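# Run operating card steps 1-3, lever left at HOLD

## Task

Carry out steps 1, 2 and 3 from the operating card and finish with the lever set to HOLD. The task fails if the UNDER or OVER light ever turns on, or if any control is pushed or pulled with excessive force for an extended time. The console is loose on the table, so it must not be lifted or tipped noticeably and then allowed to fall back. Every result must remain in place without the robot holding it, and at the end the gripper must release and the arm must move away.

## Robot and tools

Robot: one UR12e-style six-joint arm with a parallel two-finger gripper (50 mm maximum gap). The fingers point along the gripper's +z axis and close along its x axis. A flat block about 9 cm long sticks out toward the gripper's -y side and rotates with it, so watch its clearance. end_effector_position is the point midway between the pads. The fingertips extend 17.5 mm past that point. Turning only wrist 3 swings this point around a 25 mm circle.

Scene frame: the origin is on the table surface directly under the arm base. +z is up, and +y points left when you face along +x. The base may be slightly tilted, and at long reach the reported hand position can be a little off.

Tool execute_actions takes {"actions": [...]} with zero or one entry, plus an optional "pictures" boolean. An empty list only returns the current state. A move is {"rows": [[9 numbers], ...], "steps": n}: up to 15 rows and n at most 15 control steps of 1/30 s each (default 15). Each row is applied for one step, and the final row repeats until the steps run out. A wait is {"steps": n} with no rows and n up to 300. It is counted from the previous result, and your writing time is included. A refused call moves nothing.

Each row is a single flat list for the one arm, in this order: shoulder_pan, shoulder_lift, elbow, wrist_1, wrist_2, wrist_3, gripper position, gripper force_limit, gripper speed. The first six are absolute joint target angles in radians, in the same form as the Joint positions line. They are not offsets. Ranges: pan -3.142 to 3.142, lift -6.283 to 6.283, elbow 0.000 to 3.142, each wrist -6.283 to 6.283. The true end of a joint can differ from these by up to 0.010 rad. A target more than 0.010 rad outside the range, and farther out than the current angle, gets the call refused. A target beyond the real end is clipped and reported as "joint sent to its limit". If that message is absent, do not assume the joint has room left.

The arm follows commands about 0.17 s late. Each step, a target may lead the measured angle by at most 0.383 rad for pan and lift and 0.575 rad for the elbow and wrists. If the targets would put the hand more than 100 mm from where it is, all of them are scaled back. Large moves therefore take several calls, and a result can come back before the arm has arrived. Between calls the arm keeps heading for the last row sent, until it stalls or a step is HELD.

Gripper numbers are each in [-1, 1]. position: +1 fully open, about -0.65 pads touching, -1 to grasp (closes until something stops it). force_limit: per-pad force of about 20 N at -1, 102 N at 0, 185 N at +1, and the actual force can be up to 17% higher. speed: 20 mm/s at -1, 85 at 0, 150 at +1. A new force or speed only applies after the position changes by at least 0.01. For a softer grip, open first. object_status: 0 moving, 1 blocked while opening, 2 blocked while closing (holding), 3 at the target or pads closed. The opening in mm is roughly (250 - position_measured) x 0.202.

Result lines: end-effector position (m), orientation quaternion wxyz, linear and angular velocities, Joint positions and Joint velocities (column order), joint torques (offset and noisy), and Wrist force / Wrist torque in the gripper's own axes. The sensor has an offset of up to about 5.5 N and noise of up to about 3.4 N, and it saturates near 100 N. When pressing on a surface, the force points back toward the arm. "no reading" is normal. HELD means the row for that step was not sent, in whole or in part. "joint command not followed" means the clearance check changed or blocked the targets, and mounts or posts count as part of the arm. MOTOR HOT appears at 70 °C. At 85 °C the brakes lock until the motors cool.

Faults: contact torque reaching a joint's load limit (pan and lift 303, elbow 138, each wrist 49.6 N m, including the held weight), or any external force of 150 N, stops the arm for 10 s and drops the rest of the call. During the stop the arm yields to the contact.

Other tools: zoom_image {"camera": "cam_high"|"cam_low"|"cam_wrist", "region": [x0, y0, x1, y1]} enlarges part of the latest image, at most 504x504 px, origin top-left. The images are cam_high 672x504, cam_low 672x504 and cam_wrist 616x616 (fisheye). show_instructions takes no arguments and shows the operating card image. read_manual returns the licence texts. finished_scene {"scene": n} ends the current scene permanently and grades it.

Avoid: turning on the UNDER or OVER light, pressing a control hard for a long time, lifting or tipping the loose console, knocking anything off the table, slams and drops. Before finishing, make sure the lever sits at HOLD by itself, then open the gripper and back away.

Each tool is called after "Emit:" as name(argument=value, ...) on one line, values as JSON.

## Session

Emit:
show_instructions()

Emit:
execute_actions(actions=[])

Reference images for this scene: operating card.

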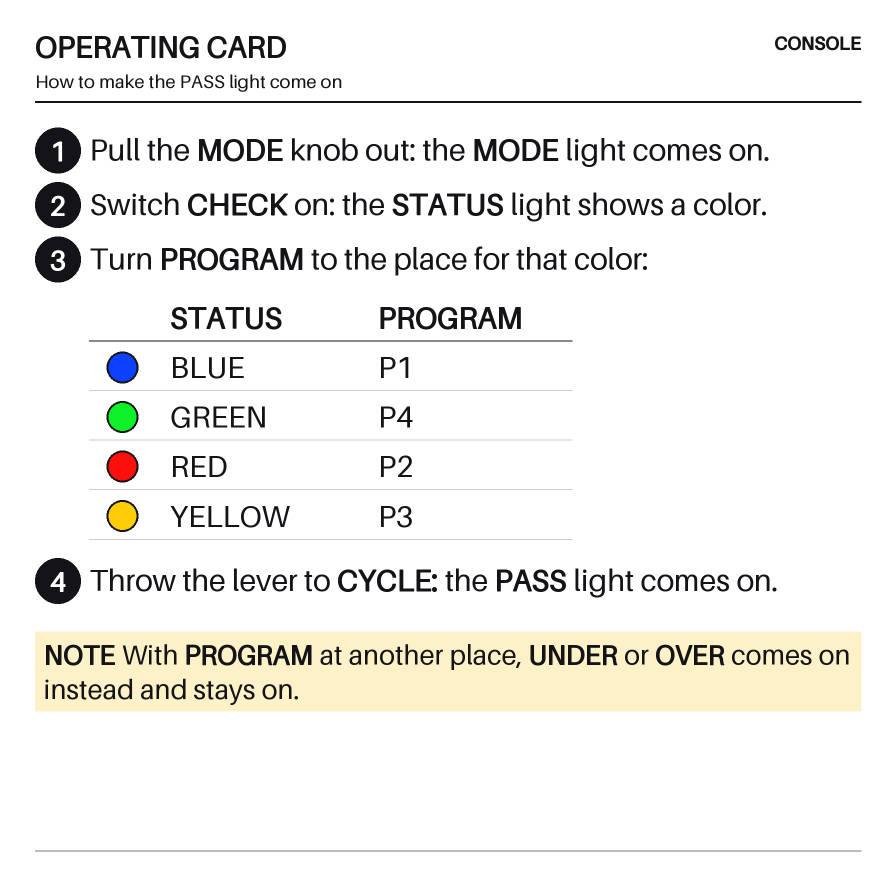

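Scene clock: 0.00 s of 7200.00 s.
end_effector_position=(+0.6956, -0.2603, +0.3694) position_measured=3 object_status=3 end_effector_quat_wxyz=(+0.332, +0.932, +0.144, -0.022) end_effector_velocity=(-0.000, -0.000, -0.000) end_effector_angular_velocity=(+0.001, +0.001, +0.000)
Joint positions: [ 0.146 -1.326  2.004 -1.919 -3.013  1.621]
Joint velocities: [-0.001  0.    -0.     0.001  0.001 -0.001]
Joint torques (N m, as the arm reports them, + toward a larger angle): no reading
Wrist force (N, on the end effector, along its own x y z axes, offset not removed): no reading
Wrist torque (N m, same axes, about the end effector's origin, offset not removed): no reading

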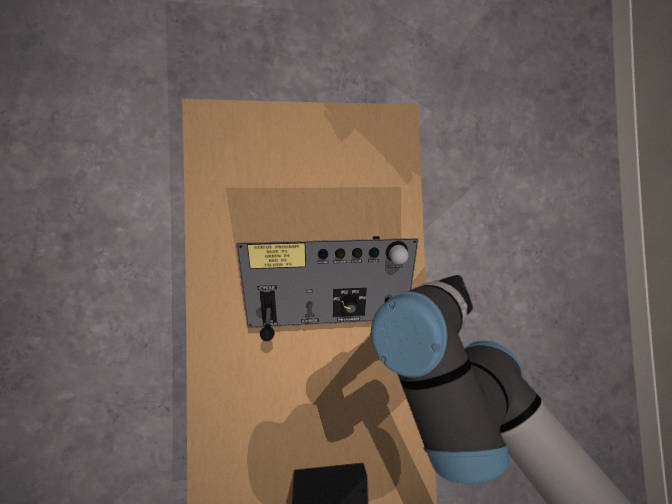

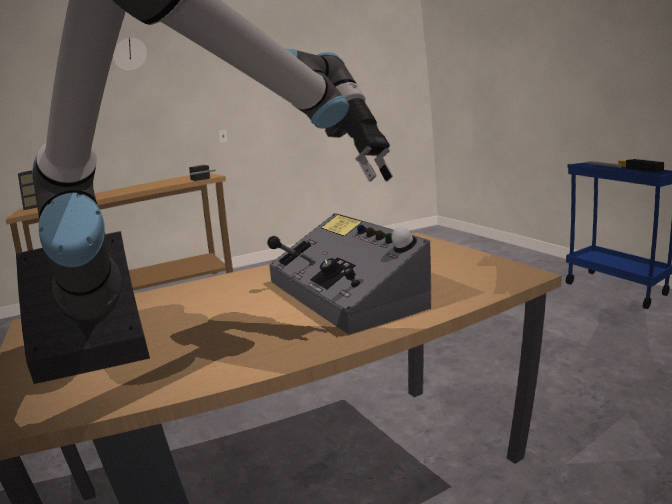

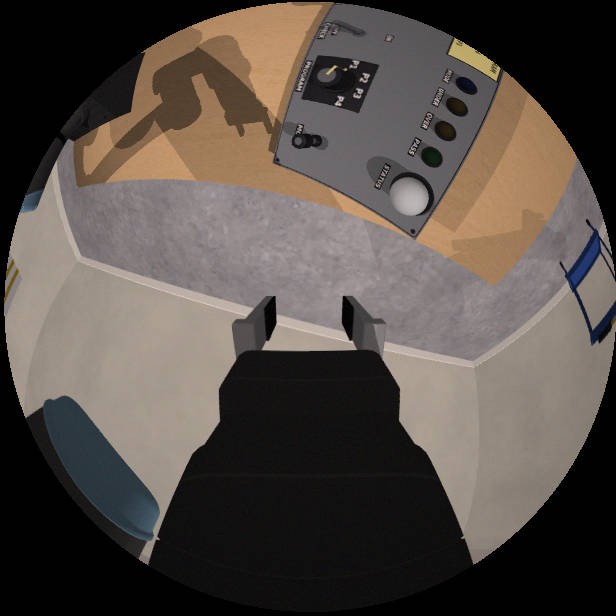

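Emit:
zoom_image(camera="cam_high", region=[220, 230, 430, 370])

Emit:
zoom_image(camera="cam_low", region=[255, 200, 445, 340])

Emit:
zoom_image(camera="cam_wrist", region=[250, 280, 370, 360])

Emit:
zoom_image(camera="cam_wrist", region=[260, 0, 510, 250])

Region (220, 230, 430, 370) of cam_high's 672x504 image, scaled by 2.400, with more detail than that image has.

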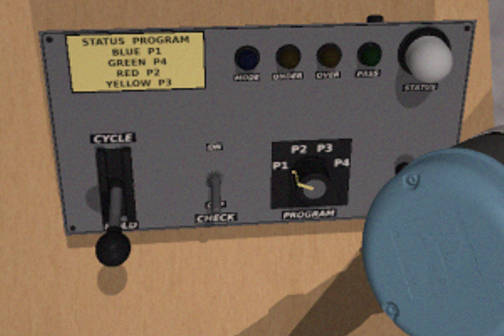

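Region (255, 200, 445, 340) of cam_low's 672x504 image, scaled by 2.653, with more detail than that image has; it fills the top 371 rows of this view, and the rest is white.

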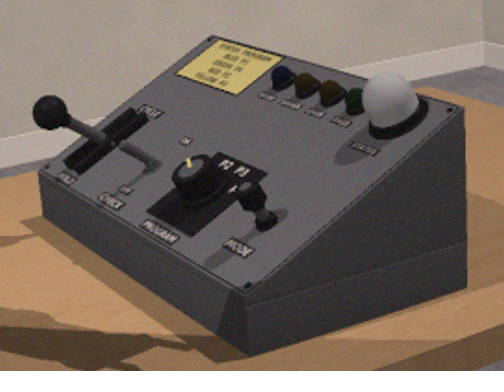

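Region (250, 280, 370, 360) of cam_wrist's 616x616 image, scaled by 4.200, with more detail than that image has.

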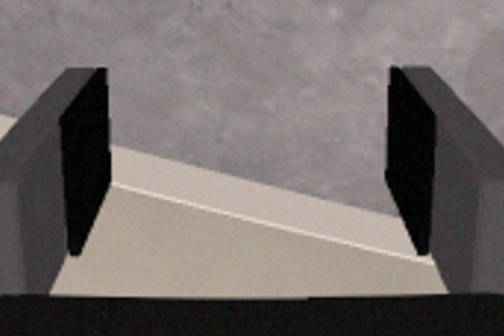

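Region (260, 0, 510, 250) of cam_wrist's 616x616 image, scaled by 2.016, with more detail than that image has.

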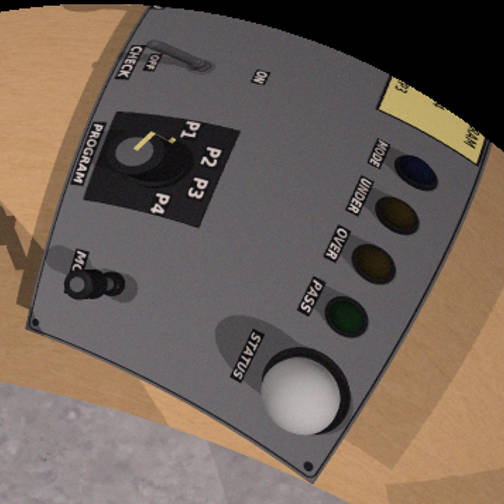

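Emit:
zoom_image(camera="cam_low", region=[330, 225, 450, 345])

Emit:
zoom_image(camera="cam_high", region=[230, 235, 330, 345])

Emit:
zoom_image(camera="cam_high", region=[325, 235, 425, 345])

Region (330, 225, 450, 345) of cam_low's 672x504 image, scaled by 4.200, with more detail than that image has.

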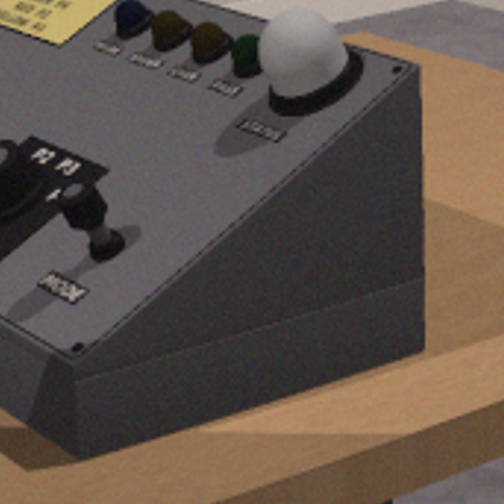

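Region (230, 235, 330, 345) of cam_high's 672x504 image, scaled by 4.582, with more detail than that image has; it fills the left 458 columns of this view, and the rest is white.

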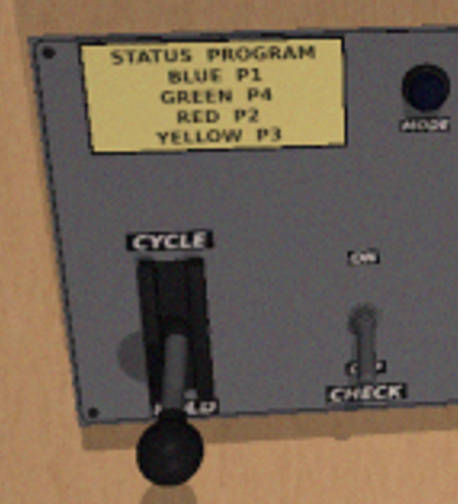

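Region (325, 235, 425, 345) of cam_high's 672x504 image, scaled by 4.582, with more detail than that image has; it fills the left 458 columns of this view, and the rest is white.

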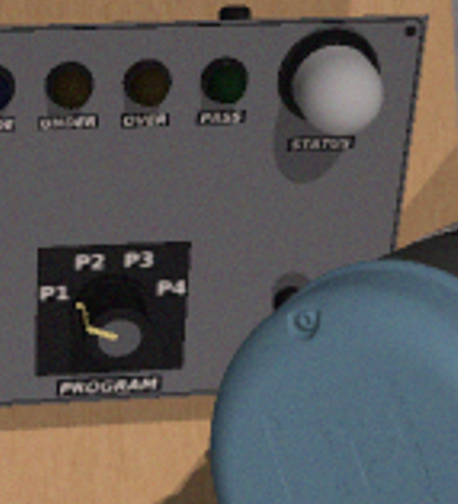

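Emit:
execute_actions(actions=[{"rows": [[0.146,-1.327,2.013,-1.946,-2.996,1.608,1,-0.6,0],[0.146,-1.328,2.023,-1.978,-2.976,1.592,1,-0.6,0],[0.146,-1.329,2.038,-2.021,-2.949,1.571,1,-0.6,0],[0.146,-1.331,2.055,-2.074,-2.916,1.546,1,-0.6,0],[0.146,-1.333,2.075,-2.135,-2.878,1.516,1,-0.6,0],[0.143,-1.335,2.097,-2.203,-2.835,1.483,1,-0.6,0],[0.134,-1.338,2.122,-2.280,-2.787,1.446,1,-0.6,0],[0.120,-1.340,2.149,-2.360,-2.737,1.407,1,-0.6,0],[0.101,-1.343,2.177,-2.446,-2.683,1.366,1,-0.6,0],[0.079,-1.346,2.206,-2.534,-2.628,1.323,1,-0.6,0],[0.053,-1.349,2.236,-2.625,-2.571,1.279,1,-0.6,0],[0.025,-1.352,2.266,-2.718,-2.513,1.234,1,-0.6,0],[-0.005,-1.354,2.297,-2.811,-2.455,1.189,1,-0.6,0],[-0.036,-1.357,2.326,-2.902,-2.398,1.145,1,-0.6,0],[-0.068,-1.360,2.355,-2.990,-2.344,1.102,1,-0.6,0]], "steps": 15}], pictures=false)

Emit:
execute_actions(actions=[{"rows": [[-0.101,-1.363,2.384,-3.076,-2.290,1.061,1,-0.6,0],[-0.132,-1.365,2.410,-3.156,-2.240,1.022,1,-0.6,0],[-0.162,-1.368,2.435,-3.233,-2.192,0.985,1,-0.6,0],[-0.190,-1.370,2.457,-3.302,-2.149,0.951,1,-0.6,0],[-0.216,-1.372,2.477,-3.362,-2.111,0.922,1,-0.6,0],[-0.238,-1.374,2.495,-3.415,-2.078,0.896,1,-0.6,0],[-0.257,-1.375,2.509,-3.458,-2.051,0.876,1,-0.6,0],[-0.271,-1.376,2.519,-3.490,-2.031,0.860,1,-0.6,0],[-0.280,-1.377,2.526,-3.511,-2.018,0.850,1,-0.6,0],[-0.2827,-1.3770,2.5282,-3.5173,-2.0138,0.8469,1,-0.6,0]], "steps": 15}])

Emit:
execute_actions(actions=[{"rows": [[-0.2864,-1.3681,2.5256,-3.5245,-2.0111,0.8441,1,-0.6,0],[-0.2920,-1.3548,2.5216,-3.5356,-2.0071,0.8398,1,-0.6,0],[-0.2989,-1.3381,2.5165,-3.5494,-2.0021,0.8345,1,-0.6,0],[-0.3059,-1.3215,2.5112,-3.5630,-1.9972,0.8293,1,-0.6,0],[-0.3128,-1.3048,2.5057,-3.5764,-1.9922,0.8240,1,-0.6,0],[-0.3197,-1.2881,2.5001,-3.5897,-1.9872,0.8187,1,-0.6,0],[-0.3253,-1.2748,2.4955,-3.6003,-1.9832,0.8144,1,-0.6,0],[-0.3290,-1.2659,2.4924,-3.6073,-1.9805,0.8116,1,-0.6,0]], "steps": 15}], pictures=false)

Emit:
execute_actions(actions=[{"steps": 8}])

Emit:
zoom_image(camera="cam_wrist", region=[235, 240, 385, 360])

Emit:
zoom_image(camera="cam_low", region=[300, 230, 400, 310])

Emit:
zoom_image(camera="cam_wrist", region=[210, 20, 410, 250])

Scene clock: 52.20 s of 7200.00 s.
end_effector_position=(+0.6266, -0.1696, +0.2485) position_measured=3 object_status=3 end_effector_quat_wxyz=(+0.119, +0.988, +0.092, +0.020) end_effector_velocity=(-0.135, +0.155, -0.419) end_effector_angular_velocity=(+1.499, -0.597, -0.398)
Joint positions: [ 0.039 -1.35   2.243 -2.594 -2.572  1.274]
Joint velocities: [-0.749 -0.08   0.853 -2.514  1.608 -1.25 ]
Joint torques (N m, as the arm reports them, + toward a larger angle): [  9.53 -59.11 -10.18 -16.11   6.17  -6.45]
Wrist force (N, on the end effector, along its own x y z axes, offset not removed): [-2.7 -2.4 1.6]
Wrist torque (N m, same axes, about the end effector's origin, offset not removed): [-0.29 0.55 -0.05]
Steps of this call (steps 1 to 90: nothing new was sent; then 48.70 s passed at rest; steps 91 to 105: all 15 steps of this action). Readings (joint positions | what the end effector reports):
91: [0.146 -1.326 2.004 -1.919 -3.013 1.621] | position_measured=3 object_status=3
92: [0.146 -1.326 2.005 -1.923 -3.010 1.619] | position_measured=3 object_status=3
94: [0.146 -1.327 2.016 -1.951 -2.991 1.604] | position_measured=3 object_status=3
98: [0.143 -1.333 2.069 -2.097 -2.895 1.527] | position_measured=3 object_status=3
105: the state above

Scene clock: 52.70 s of 7200.00 s.
end_effector_position=(+0.6086, -0.1982, +0.1772) position_measured=3 object_status=3 end_effector_quat_wxyz=(-0.001, +0.972, +0.001, +0.237) end_effector_velocity=(-0.003, -0.029, +0.005) end_effector_angular_velocity=(-0.013, -0.151, -0.045)
Joint positions: [-0.276 -1.377  2.523 -3.498 -2.025  0.855]
Joint velocities: [-0.084 -0.006  0.063 -0.237  0.134 -0.099]
Joint torques (N m, as the arm reports them, + toward a larger angle): [ 30.41 -58.2   -4.02  -5.48   3.13  -1.95]
Wrist force (N, on the end effector, along its own x y z axes, offset not removed): [-3.0 1.1 1.7]
Wrist torque (N m, same axes, about the end effector's origin, offset not removed): [0.13 0.70 -0.10]
Steps of this call (steps 1 to 15: all 15 steps of this action). Readings (joint positions | what the end effector reports):
1: [0.012 -1.353 2.272 -2.680 -2.518 1.232] | position_measured=3 object_status=3
2: [-0.016 -1.356 2.301 -2.767 -2.463 1.189] | position_measured=3 object_status=3
4: [-0.075 -1.361 2.358 -2.941 -2.354 1.105] | position_measured=3 object_status=3
8: [-0.189 -1.370 2.455 -3.255 -2.163 0.959] | position_measured=3 object_status=3
15: the state above

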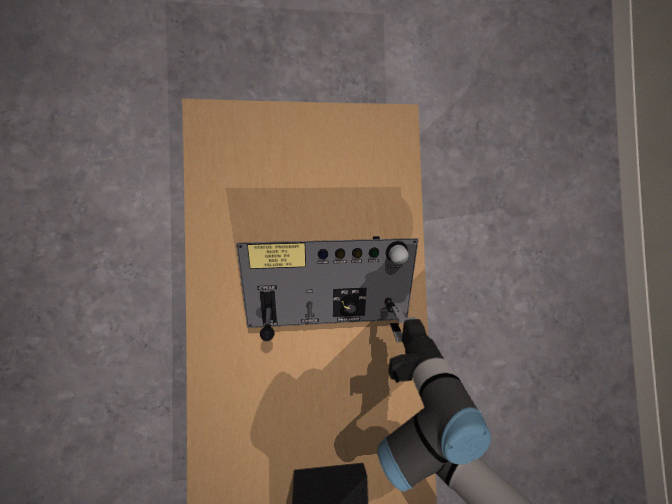

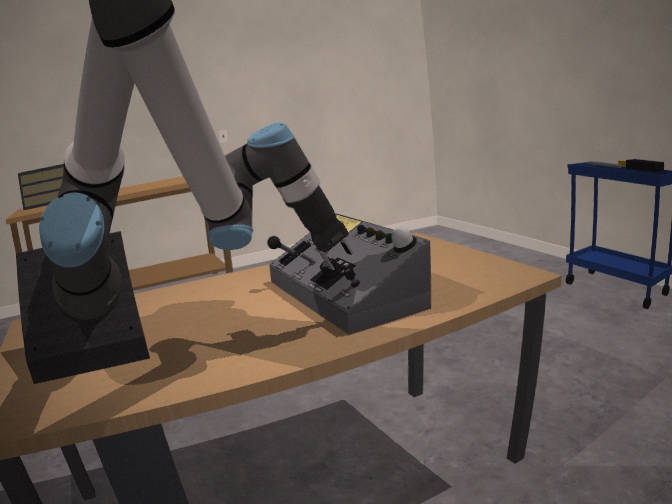

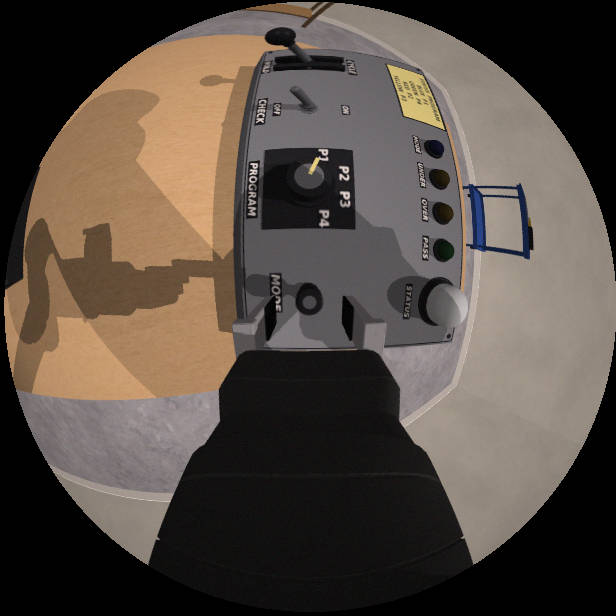

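Scene clock: 53.20 s of 7200.00 s.
end_effector_position=(+0.6313, -0.2005, +0.1348) position_measured=3 object_status=3 end_effector_quat_wxyz=(+0.000, +0.970, -0.000, +0.243) end_effector_velocity=(+0.008, -0.000, -0.015) end_effector_angular_velocity=(-0.001, -0.001, -0.001)
Joint positions: [-0.328 -1.269  2.493 -3.605 -1.981  0.813]
Joint velocities: [-0.015  0.037 -0.013 -0.03   0.01  -0.012]
Joint torques (N m, as the arm reports them, + toward a larger angle): [ 25.85 -38.84 -10.98  -7.16   3.33  -2.79]
Wrist force (N, on the end effector, along its own x y z axes, offset not removed): [-2.7 2.6 3.8]
Wrist torque (N m, same axes, about the end effector's origin, offset not removed): [0.59 0.58 -0.05]
Steps of this call (steps 1 to 15: all 15 steps of this action). Readings (joint positions | what the end effector reports):
1: [-0.278 -1.377 2.525 -3.504 -2.021 0.852] | position_measured=3 object_status=3
2: [-0.280 -1.375 2.525 -3.510 -2.018 0.850] | position_measured=3 object_status=3
4: [-0.287 -1.364 2.523 -3.525 -2.012 0.844] | position_measured=3 object_status=3
8: [-0.310 -1.313 2.508 -3.569 -1.995 0.826] | position_measured=3 object_status=3
15: the state above

Scene clock: 53.47 s of 7200.00 s.
end_effector_position=(+0.6319, -0.2005, +0.1336) position_measured=3 object_status=3 end_effector_quat_wxyz=(+0.000, +0.970, -0.000, +0.243) end_effector_velocity=(+0.002, +0.000, +0.000) end_effector_angular_velocity=(+0.001, -0.002, -0.000)
Joint positions: [-0.329 -1.266  2.492 -3.607 -1.981  0.812]
Joint velocities: [ 0.     0.002 -0.002 -0.001  0.002  0.   ]
Joint torques (N m, as the arm reports them, + toward a larger angle): [ 27.86 -35.04 -13.41  -7.46   3.8   -2.66]
Wrist force (N, on the end effector, along its own x y z axes, offset not removed): [-1.3 0.2 2.3]
Wrist torque (N m, same axes, about the end effector's origin, offset not removed): [0.10 0.35 -0.04]
Steps of this call (steps 1 to 8: the robot went on to your last target). Readings (joint positions | what the end effector reports):
1: [-0.328 -1.268 2.493 -3.606 -1.981 0.812] | position_measured=3 object_status=3
2: [-0.328 -1.267 2.493 -3.606 -1.981 0.812] | position_measured=3 object_status=3
4: [-0.329 -1.267 2.493 -3.607 -1.981 0.812] | position_measured=3 object_status=3
8: the state above

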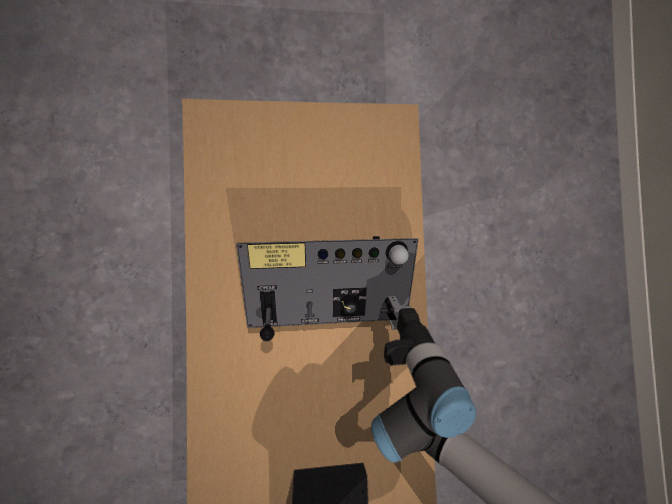

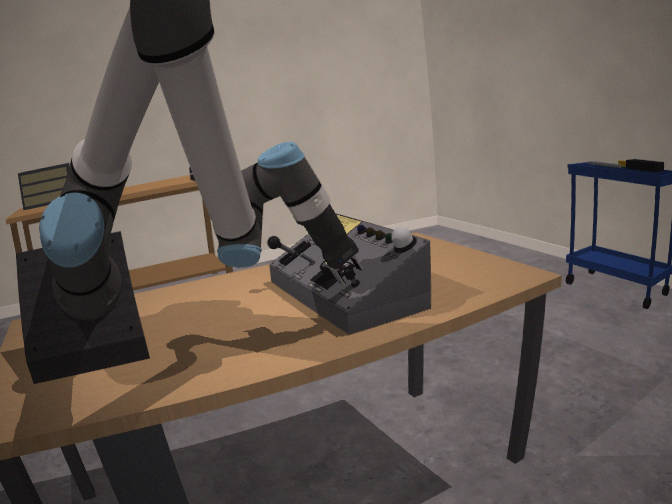

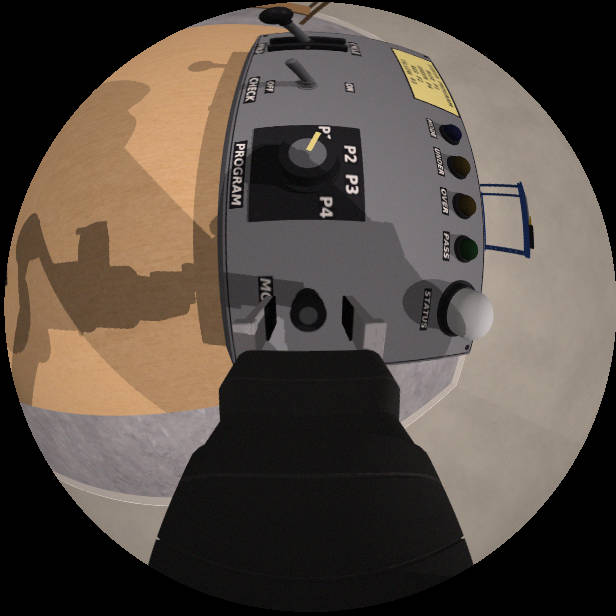

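Region (235, 240, 385, 360) of cam_wrist's 616x616 image, scaled by 3.360, with more detail than that image has; it fills the top 403 rows of this view, and the rest is white.

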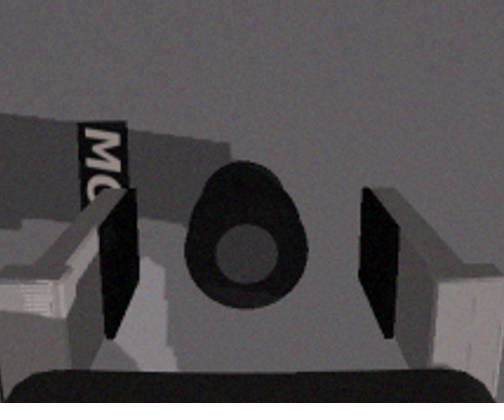

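Region (300, 230, 400, 310) of cam_low's 672x504 image, scaled by 5.040, with more detail than that image has; it fills the top 403 rows of this view, and the rest is white.

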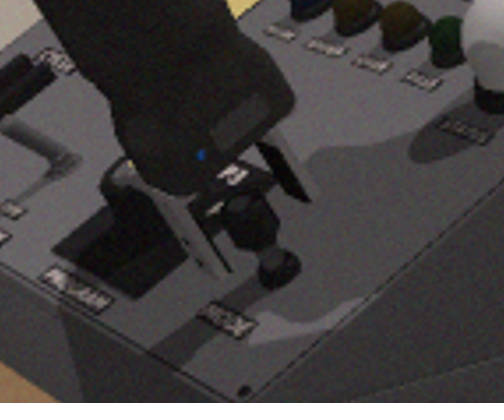

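Region (210, 20, 410, 250) of cam_wrist's 616x616 image, scaled by 2.191, with more detail than that image has; it fills the left 438 columns of this view, and the rest is white.

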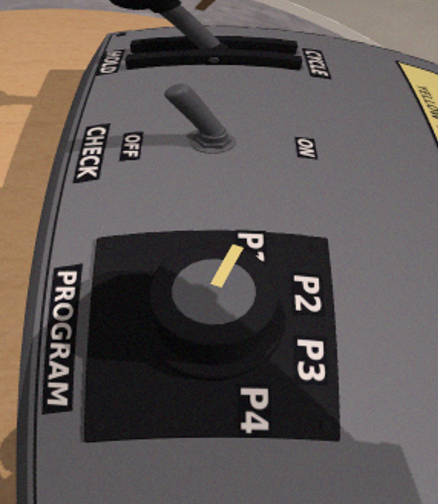

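Emit:
execute_actions(actions=[{"rows": [[-0.3264,-1.2660,2.4910,-3.6013,-1.9856,0.8151,0.3,-0.6,0.2],[-0.3238,-1.2661,2.4897,-3.5954,-1.9906,0.8185,0.3,-0.6,0.2],[-0.3212,-1.2662,2.4883,-3.5894,-1.9957,0.8220,0.3,-0.6,0.2],[-0.3212,-1.2662,2.4883,-3.5894,-1.9957,0.8220,0.3,-0.6,0.2],[-0.3212,-1.2662,2.4883,-3.5894,-1.9957,0.8220,0.3,-0.6,0.2],[-0.3212,-1.2662,2.4883,-3.5894,-1.9957,0.8220,0.3,-0.6,0.2],[-0.3212,-1.2662,2.4883,-3.5894,-1.9957,0.8220,0.3,-0.6,0.2],[-0.3212,-1.2662,2.4883,-3.5894,-1.9957,0.8220,0.3,-0.6,0.2],[-0.3212,-1.2662,2.4883,-3.5894,-1.9957,0.8220,-1,-0.6,-0.5]], "steps": 15}], pictures=false)

Emit:
execute_actions(actions=[{"rows": [[-0.3212,-1.2662,2.4883,-3.5894,-1.9957,0.8220,-1,-0.6,-0.5],[-0.3212,-1.2662,2.4883,-3.5894,-1.9957,0.8220,-1,-0.6,-0.5],[-0.3212,-1.2662,2.4883,-3.5894,-1.9957,0.8220,-1,-0.6,-0.5],[-0.3207,-1.2673,2.4887,-3.5885,-1.9960,0.8224,-1,-0.6,-0.5],[-0.3203,-1.2684,2.4891,-3.5877,-1.9964,0.8227,-1,-0.6,-0.5],[-0.3198,-1.2694,2.4894,-3.5868,-1.9967,0.8231,-1,-0.6,-0.5],[-0.3194,-1.2705,2.4898,-3.5860,-1.9970,0.8234,-1,-0.6,-0.5],[-0.3189,-1.2716,2.4902,-3.5851,-1.9973,0.8238,-1,-0.6,-0.5],[-0.3185,-1.2727,2.4906,-3.5843,-1.9977,0.8241,-1,-0.6,-0.5],[-0.3180,-1.2738,2.4909,-3.5834,-1.9980,0.8245,-1,-0.6,-0.5],[-0.3176,-1.2749,2.4913,-3.5826,-1.9983,0.8248,-1,-0.6,-0.5],[-0.3171,-1.2759,2.4917,-3.5817,-1.9986,0.8252,-1,-0.6,-0.5],[-0.3167,-1.2770,2.4921,-3.5809,-1.9990,0.8255,-1,-0.6,-0.5]], "steps": 13}], pictures=false)

Emit:
execute_actions(actions=[{"rows": [[-0.3162,-1.2781,2.4925,-3.5800,-1.9993,0.8259,-1,-0.6,-0.5],[-0.3158,-1.2792,2.4928,-3.5792,-1.9996,0.8262,-1,-0.6,-0.5],[-0.3153,-1.2803,2.4932,-3.5783,-1.9999,0.8266,-1,-0.6,-0.5],[-0.3149,-1.2813,2.4936,-3.5775,-2.0003,0.8269,-1,-0.6,-0.5],[-0.3144,-1.2824,2.4940,-3.5766,-2.0006,0.8273,-1,-0.6,-0.5],[-0.3139,-1.2835,2.4944,-3.5757,-2.0009,0.8276,-1,-0.6,-0.5]], "steps": 6}], pictures=false)

Emit:
execute_actions(actions=[{"rows": [[-0.3135,-1.2846,2.4947,-3.5749,-2.0012,0.8280,-1,-0.6,-0.5],[-0.3130,-1.2857,2.4951,-3.5740,-2.0016,0.8283,-1,-0.6,-0.5],[-0.3126,-1.2868,2.4955,-3.5732,-2.0019,0.8287,-1,-0.6,-0.5],[-0.3121,-1.2878,2.4959,-3.5723,-2.0022,0.8290,-1,-0.6,-0.5]], "steps": 4}], pictures=false)

Emit:
execute_actions(actions=[{"rows": [[-0.3117,-1.2889,2.4962,-3.5715,-2.0025,0.8294,-1,-0.6,-0.5]], "steps": 8}])

Emit:
zoom_image(camera="cam_wrist", region=[230, 40, 390, 230])

Scene clock: 79.03 s of 7200.00 s.
end_effector_position=(+0.6314, -0.1986, +0.1333) position_measured=131 object_status=0 end_effector_quat_wxyz=(+0.000, +0.972, -0.000, +0.236) end_effector_velocity=(-0.001, +0.001, -0.000) end_effector_angular_velocity=(+0.001, +0.002, +0.002)
Joint positions: [-0.321 -1.266  2.488 -3.59  -1.996  0.822]
Joint velocities: [ 0.001 -0.     0.001  0.002 -0.001  0.001]
Joint torques (N m, as the arm reports them, + toward a larger angle): [ 50.8  -60.03 -11.75  -2.51  -2.04   2.66]
Wrist force (N, on the end effector, along its own x y z axes, offset not removed): [-0.7 4.1 4.7]
Wrist torque (N m, same axes, about the end effector's origin, offset not removed): [0.58 0.37 -0.10]
Steps of this call (steps 1 to 15: the robot went on to your last target; steps 16 to 90: nothing new was sent; then 22.07 s passed at rest; steps 91 to 105: all 15 steps of this action). Readings (joint positions | what the end effector reports):
91: [-0.329 -1.266 2.492 -3.607 -1.980 0.812] | position_measured=9 object_status=0
92: [-0.329 -1.266 2.492 -3.606 -1.981 0.812] | position_measured=25 object_status=0
94: [-0.326 -1.266 2.491 -3.600 -1.986 0.816] | position_measured=57 object_status=0
98: [-0.322 -1.266 2.489 -3.592 -1.994 0.821] | position_measured=107 object_status=0
105: the state above

Scene clock: 79.47 s of 7200.00 s.
end_effector_position=(+0.6300, -0.1986, +0.1362) position_measured=131 object_status=2 end_effector_quat_wxyz=(+0.000, +0.972, -0.000, +0.236) end_effector_velocity=(-0.007, +0.001, +0.012) end_effector_angular_velocity=(+0.001, +0.001, +0.001)
Joint positions: [-0.318 -1.273  2.491 -3.584 -1.998  0.824]
Joint velocities: [ 0.012 -0.031  0.012  0.024 -0.008  0.01 ]
Joint torques (N m, as the arm reports them, + toward a larger angle): [ 58.75 -64.32   4.74  -3.78  -1.39   2.32]
Wrist force (N, on the end effector, along its own x y z axes, offset not removed): [-2.3 0.7 13.7]
Wrist torque (N m, same axes, about the end effector's origin, offset not removed): [0.19 0.32 -0.17]
Steps of this call (steps 1 to 13: all 13 steps of this action). Readings (joint positions | what the end effector reports):
1: [-0.321 -1.266 2.488 -3.589 -1.996 0.822] | position_measured=131 object_status=0
2: [-0.321 -1.266 2.488 -3.589 -1.996 0.822] | position_measured=131 object_status=0
4: [-0.321 -1.266 2.488 -3.589 -1.996 0.822] | position_measured=131 object_status=2
8: [-0.320 -1.268 2.489 -3.588 -1.996 0.823] | position_measured=131 object_status=2
13: the state above

Scene clock: 79.67 s of 7200.00 s.
end_effector_position=(+0.6286, -0.1985, +0.1389) position_measured=131 object_status=2 end_effector_quat_wxyz=(+0.000, +0.972, -0.000, +0.236) end_effector_velocity=(-0.007, +0.001, +0.013) end_effector_angular_velocity=(-0.000, +0.001, +0.001)
Joint positions: [-0.316 -1.28   2.493 -3.579 -2.     0.826]
Joint velocities: [ 0.014 -0.032  0.012  0.025 -0.01   0.01 ]
Joint torques (N m, as the arm reports them, + toward a larger angle): [ 52.65 -60.89   4.23  -2.37  -1.67   2.21]
Wrist force (N, on the end effector, along its own x y z axes, offset not removed): [-2.2 0.4 9.5]
Wrist torque (N m, same axes, about the end effector's origin, offset not removed): [-0.09 0.57 -0.03]
Steps of this call (steps 1 to 6: all 6 steps of this action). Readings (joint positions | what the end effector reports):
1: [-0.318 -1.274 2.491 -3.583 -1.998 0.825] | position_measured=131 object_status=2
2: [-0.317 -1.275 2.491 -3.582 -1.998 0.825] | position_measured=131 object_status=2
4: [-0.316 -1.277 2.492 -3.581 -1.999 0.826] | position_measured=131 object_status=2
6: the state above

Scene clock: 79.80 s of 7200.00 s.
end_effector_position=(+0.6277, -0.1985, +0.1407) position_measured=131 object_status=2 end_effector_quat_wxyz=(+0.000, +0.972, -0.000, +0.236) end_effector_velocity=(-0.007, -0.000, +0.013) end_effector_angular_velocity=(-0.001, +0.000, -0.001)
Joint positions: [-0.314 -1.284  2.494 -3.575 -2.001  0.828]
Joint velocities: [ 0.013 -0.033  0.011  0.025 -0.01   0.01 ]
Joint torques (N m, as the arm reports them, + toward a larger angle): [ 55.91 -57.9    4.74  -1.22  -2.26   2.64]
Wrist force (N, on the end effector, along its own x y z axes, offset not removed): [-2.5 3.1 1.4]
Wrist torque (N m, same axes, about the end effector's origin, offset not removed): [0.19 0.62 -0.04]
Steps of this call (steps 1 to 4: all 4 steps of this action). Readings (joint positions | what the end effector reports):
1: [-0.315 -1.281 2.493 -3.578 -2.000 0.827] | position_measured=131 object_status=2
2: [-0.315 -1.282 2.494 -3.577 -2.000 0.827] | position_measured=131 object_status=2
4: the state above

Scene clock: 80.07 s of 7200.00 s.
end_effector_position=(+0.6267, -0.1985, +0.1426) position_measured=131 object_status=2 end_effector_quat_wxyz=(+0.000, +0.972, -0.000, +0.236) end_effector_velocity=(+0.001, -0.001, +0.002) end_effector_angular_velocity=(-0.001, -0.002, -0.002)
Joint positions: [-0.312 -1.289  2.496 -3.572 -2.002  0.829]
Joint velocities: [ 0.002 -0.003 -0.001  0.002 -0.001  0.001]
Joint torques (N m, as the arm reports them, + toward a larger angle): [ 48.93 -51.27   4.32  -1.26  -1.56   2.68]
Wrist force (N, on the end effector, along its own x y z axes, offset not removed): [-1.6 5.5 -2.5]
Wrist torque (N m, same axes, about the end effector's origin, offset not removed): [0.55 0.56 -0.11]
Steps of this call (steps 1 to 8: all 8 steps of this action). Readings (joint positions | what the end effector reports):
1: [-0.313 -1.285 2.495 -3.575 -2.001 0.828] | position_measured=131 object_status=2
2: [-0.313 -1.286 2.495 -3.574 -2.002 0.828] | position_measured=131 object_status=2
4: [-0.312 -1.288 2.496 -3.573 -2.002 0.829] | position_measured=131 object_status=2
8: the state above

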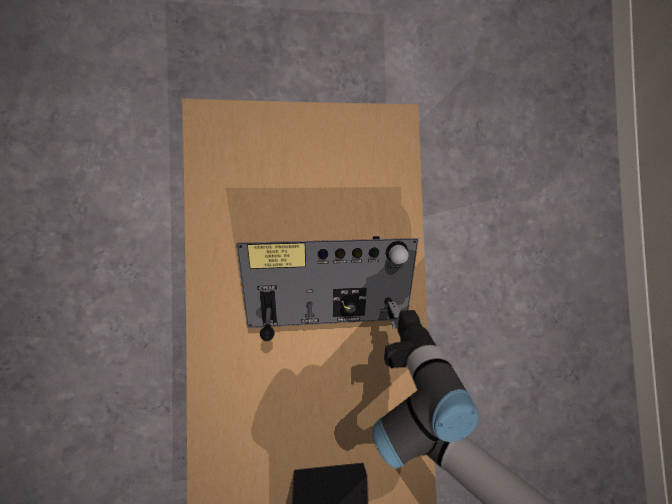

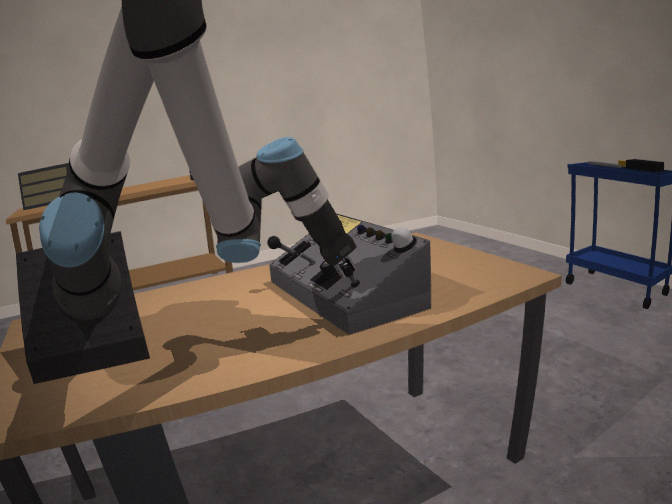

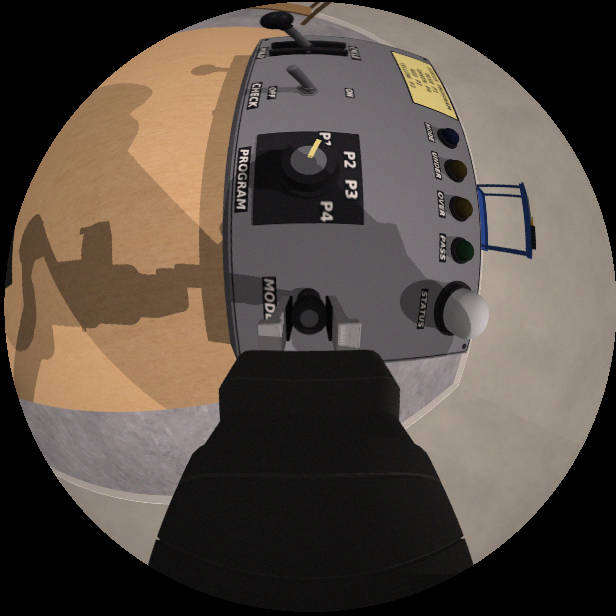

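Region (230, 40, 390, 230) of cam_wrist's 616x616 image, scaled by 2.653, with more detail than that image has; it fills the left 424 columns of this view, and the rest is white.

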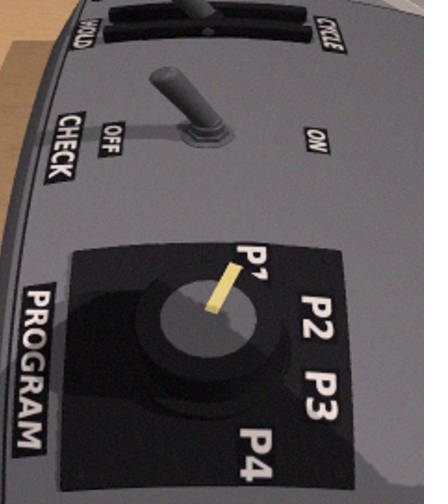

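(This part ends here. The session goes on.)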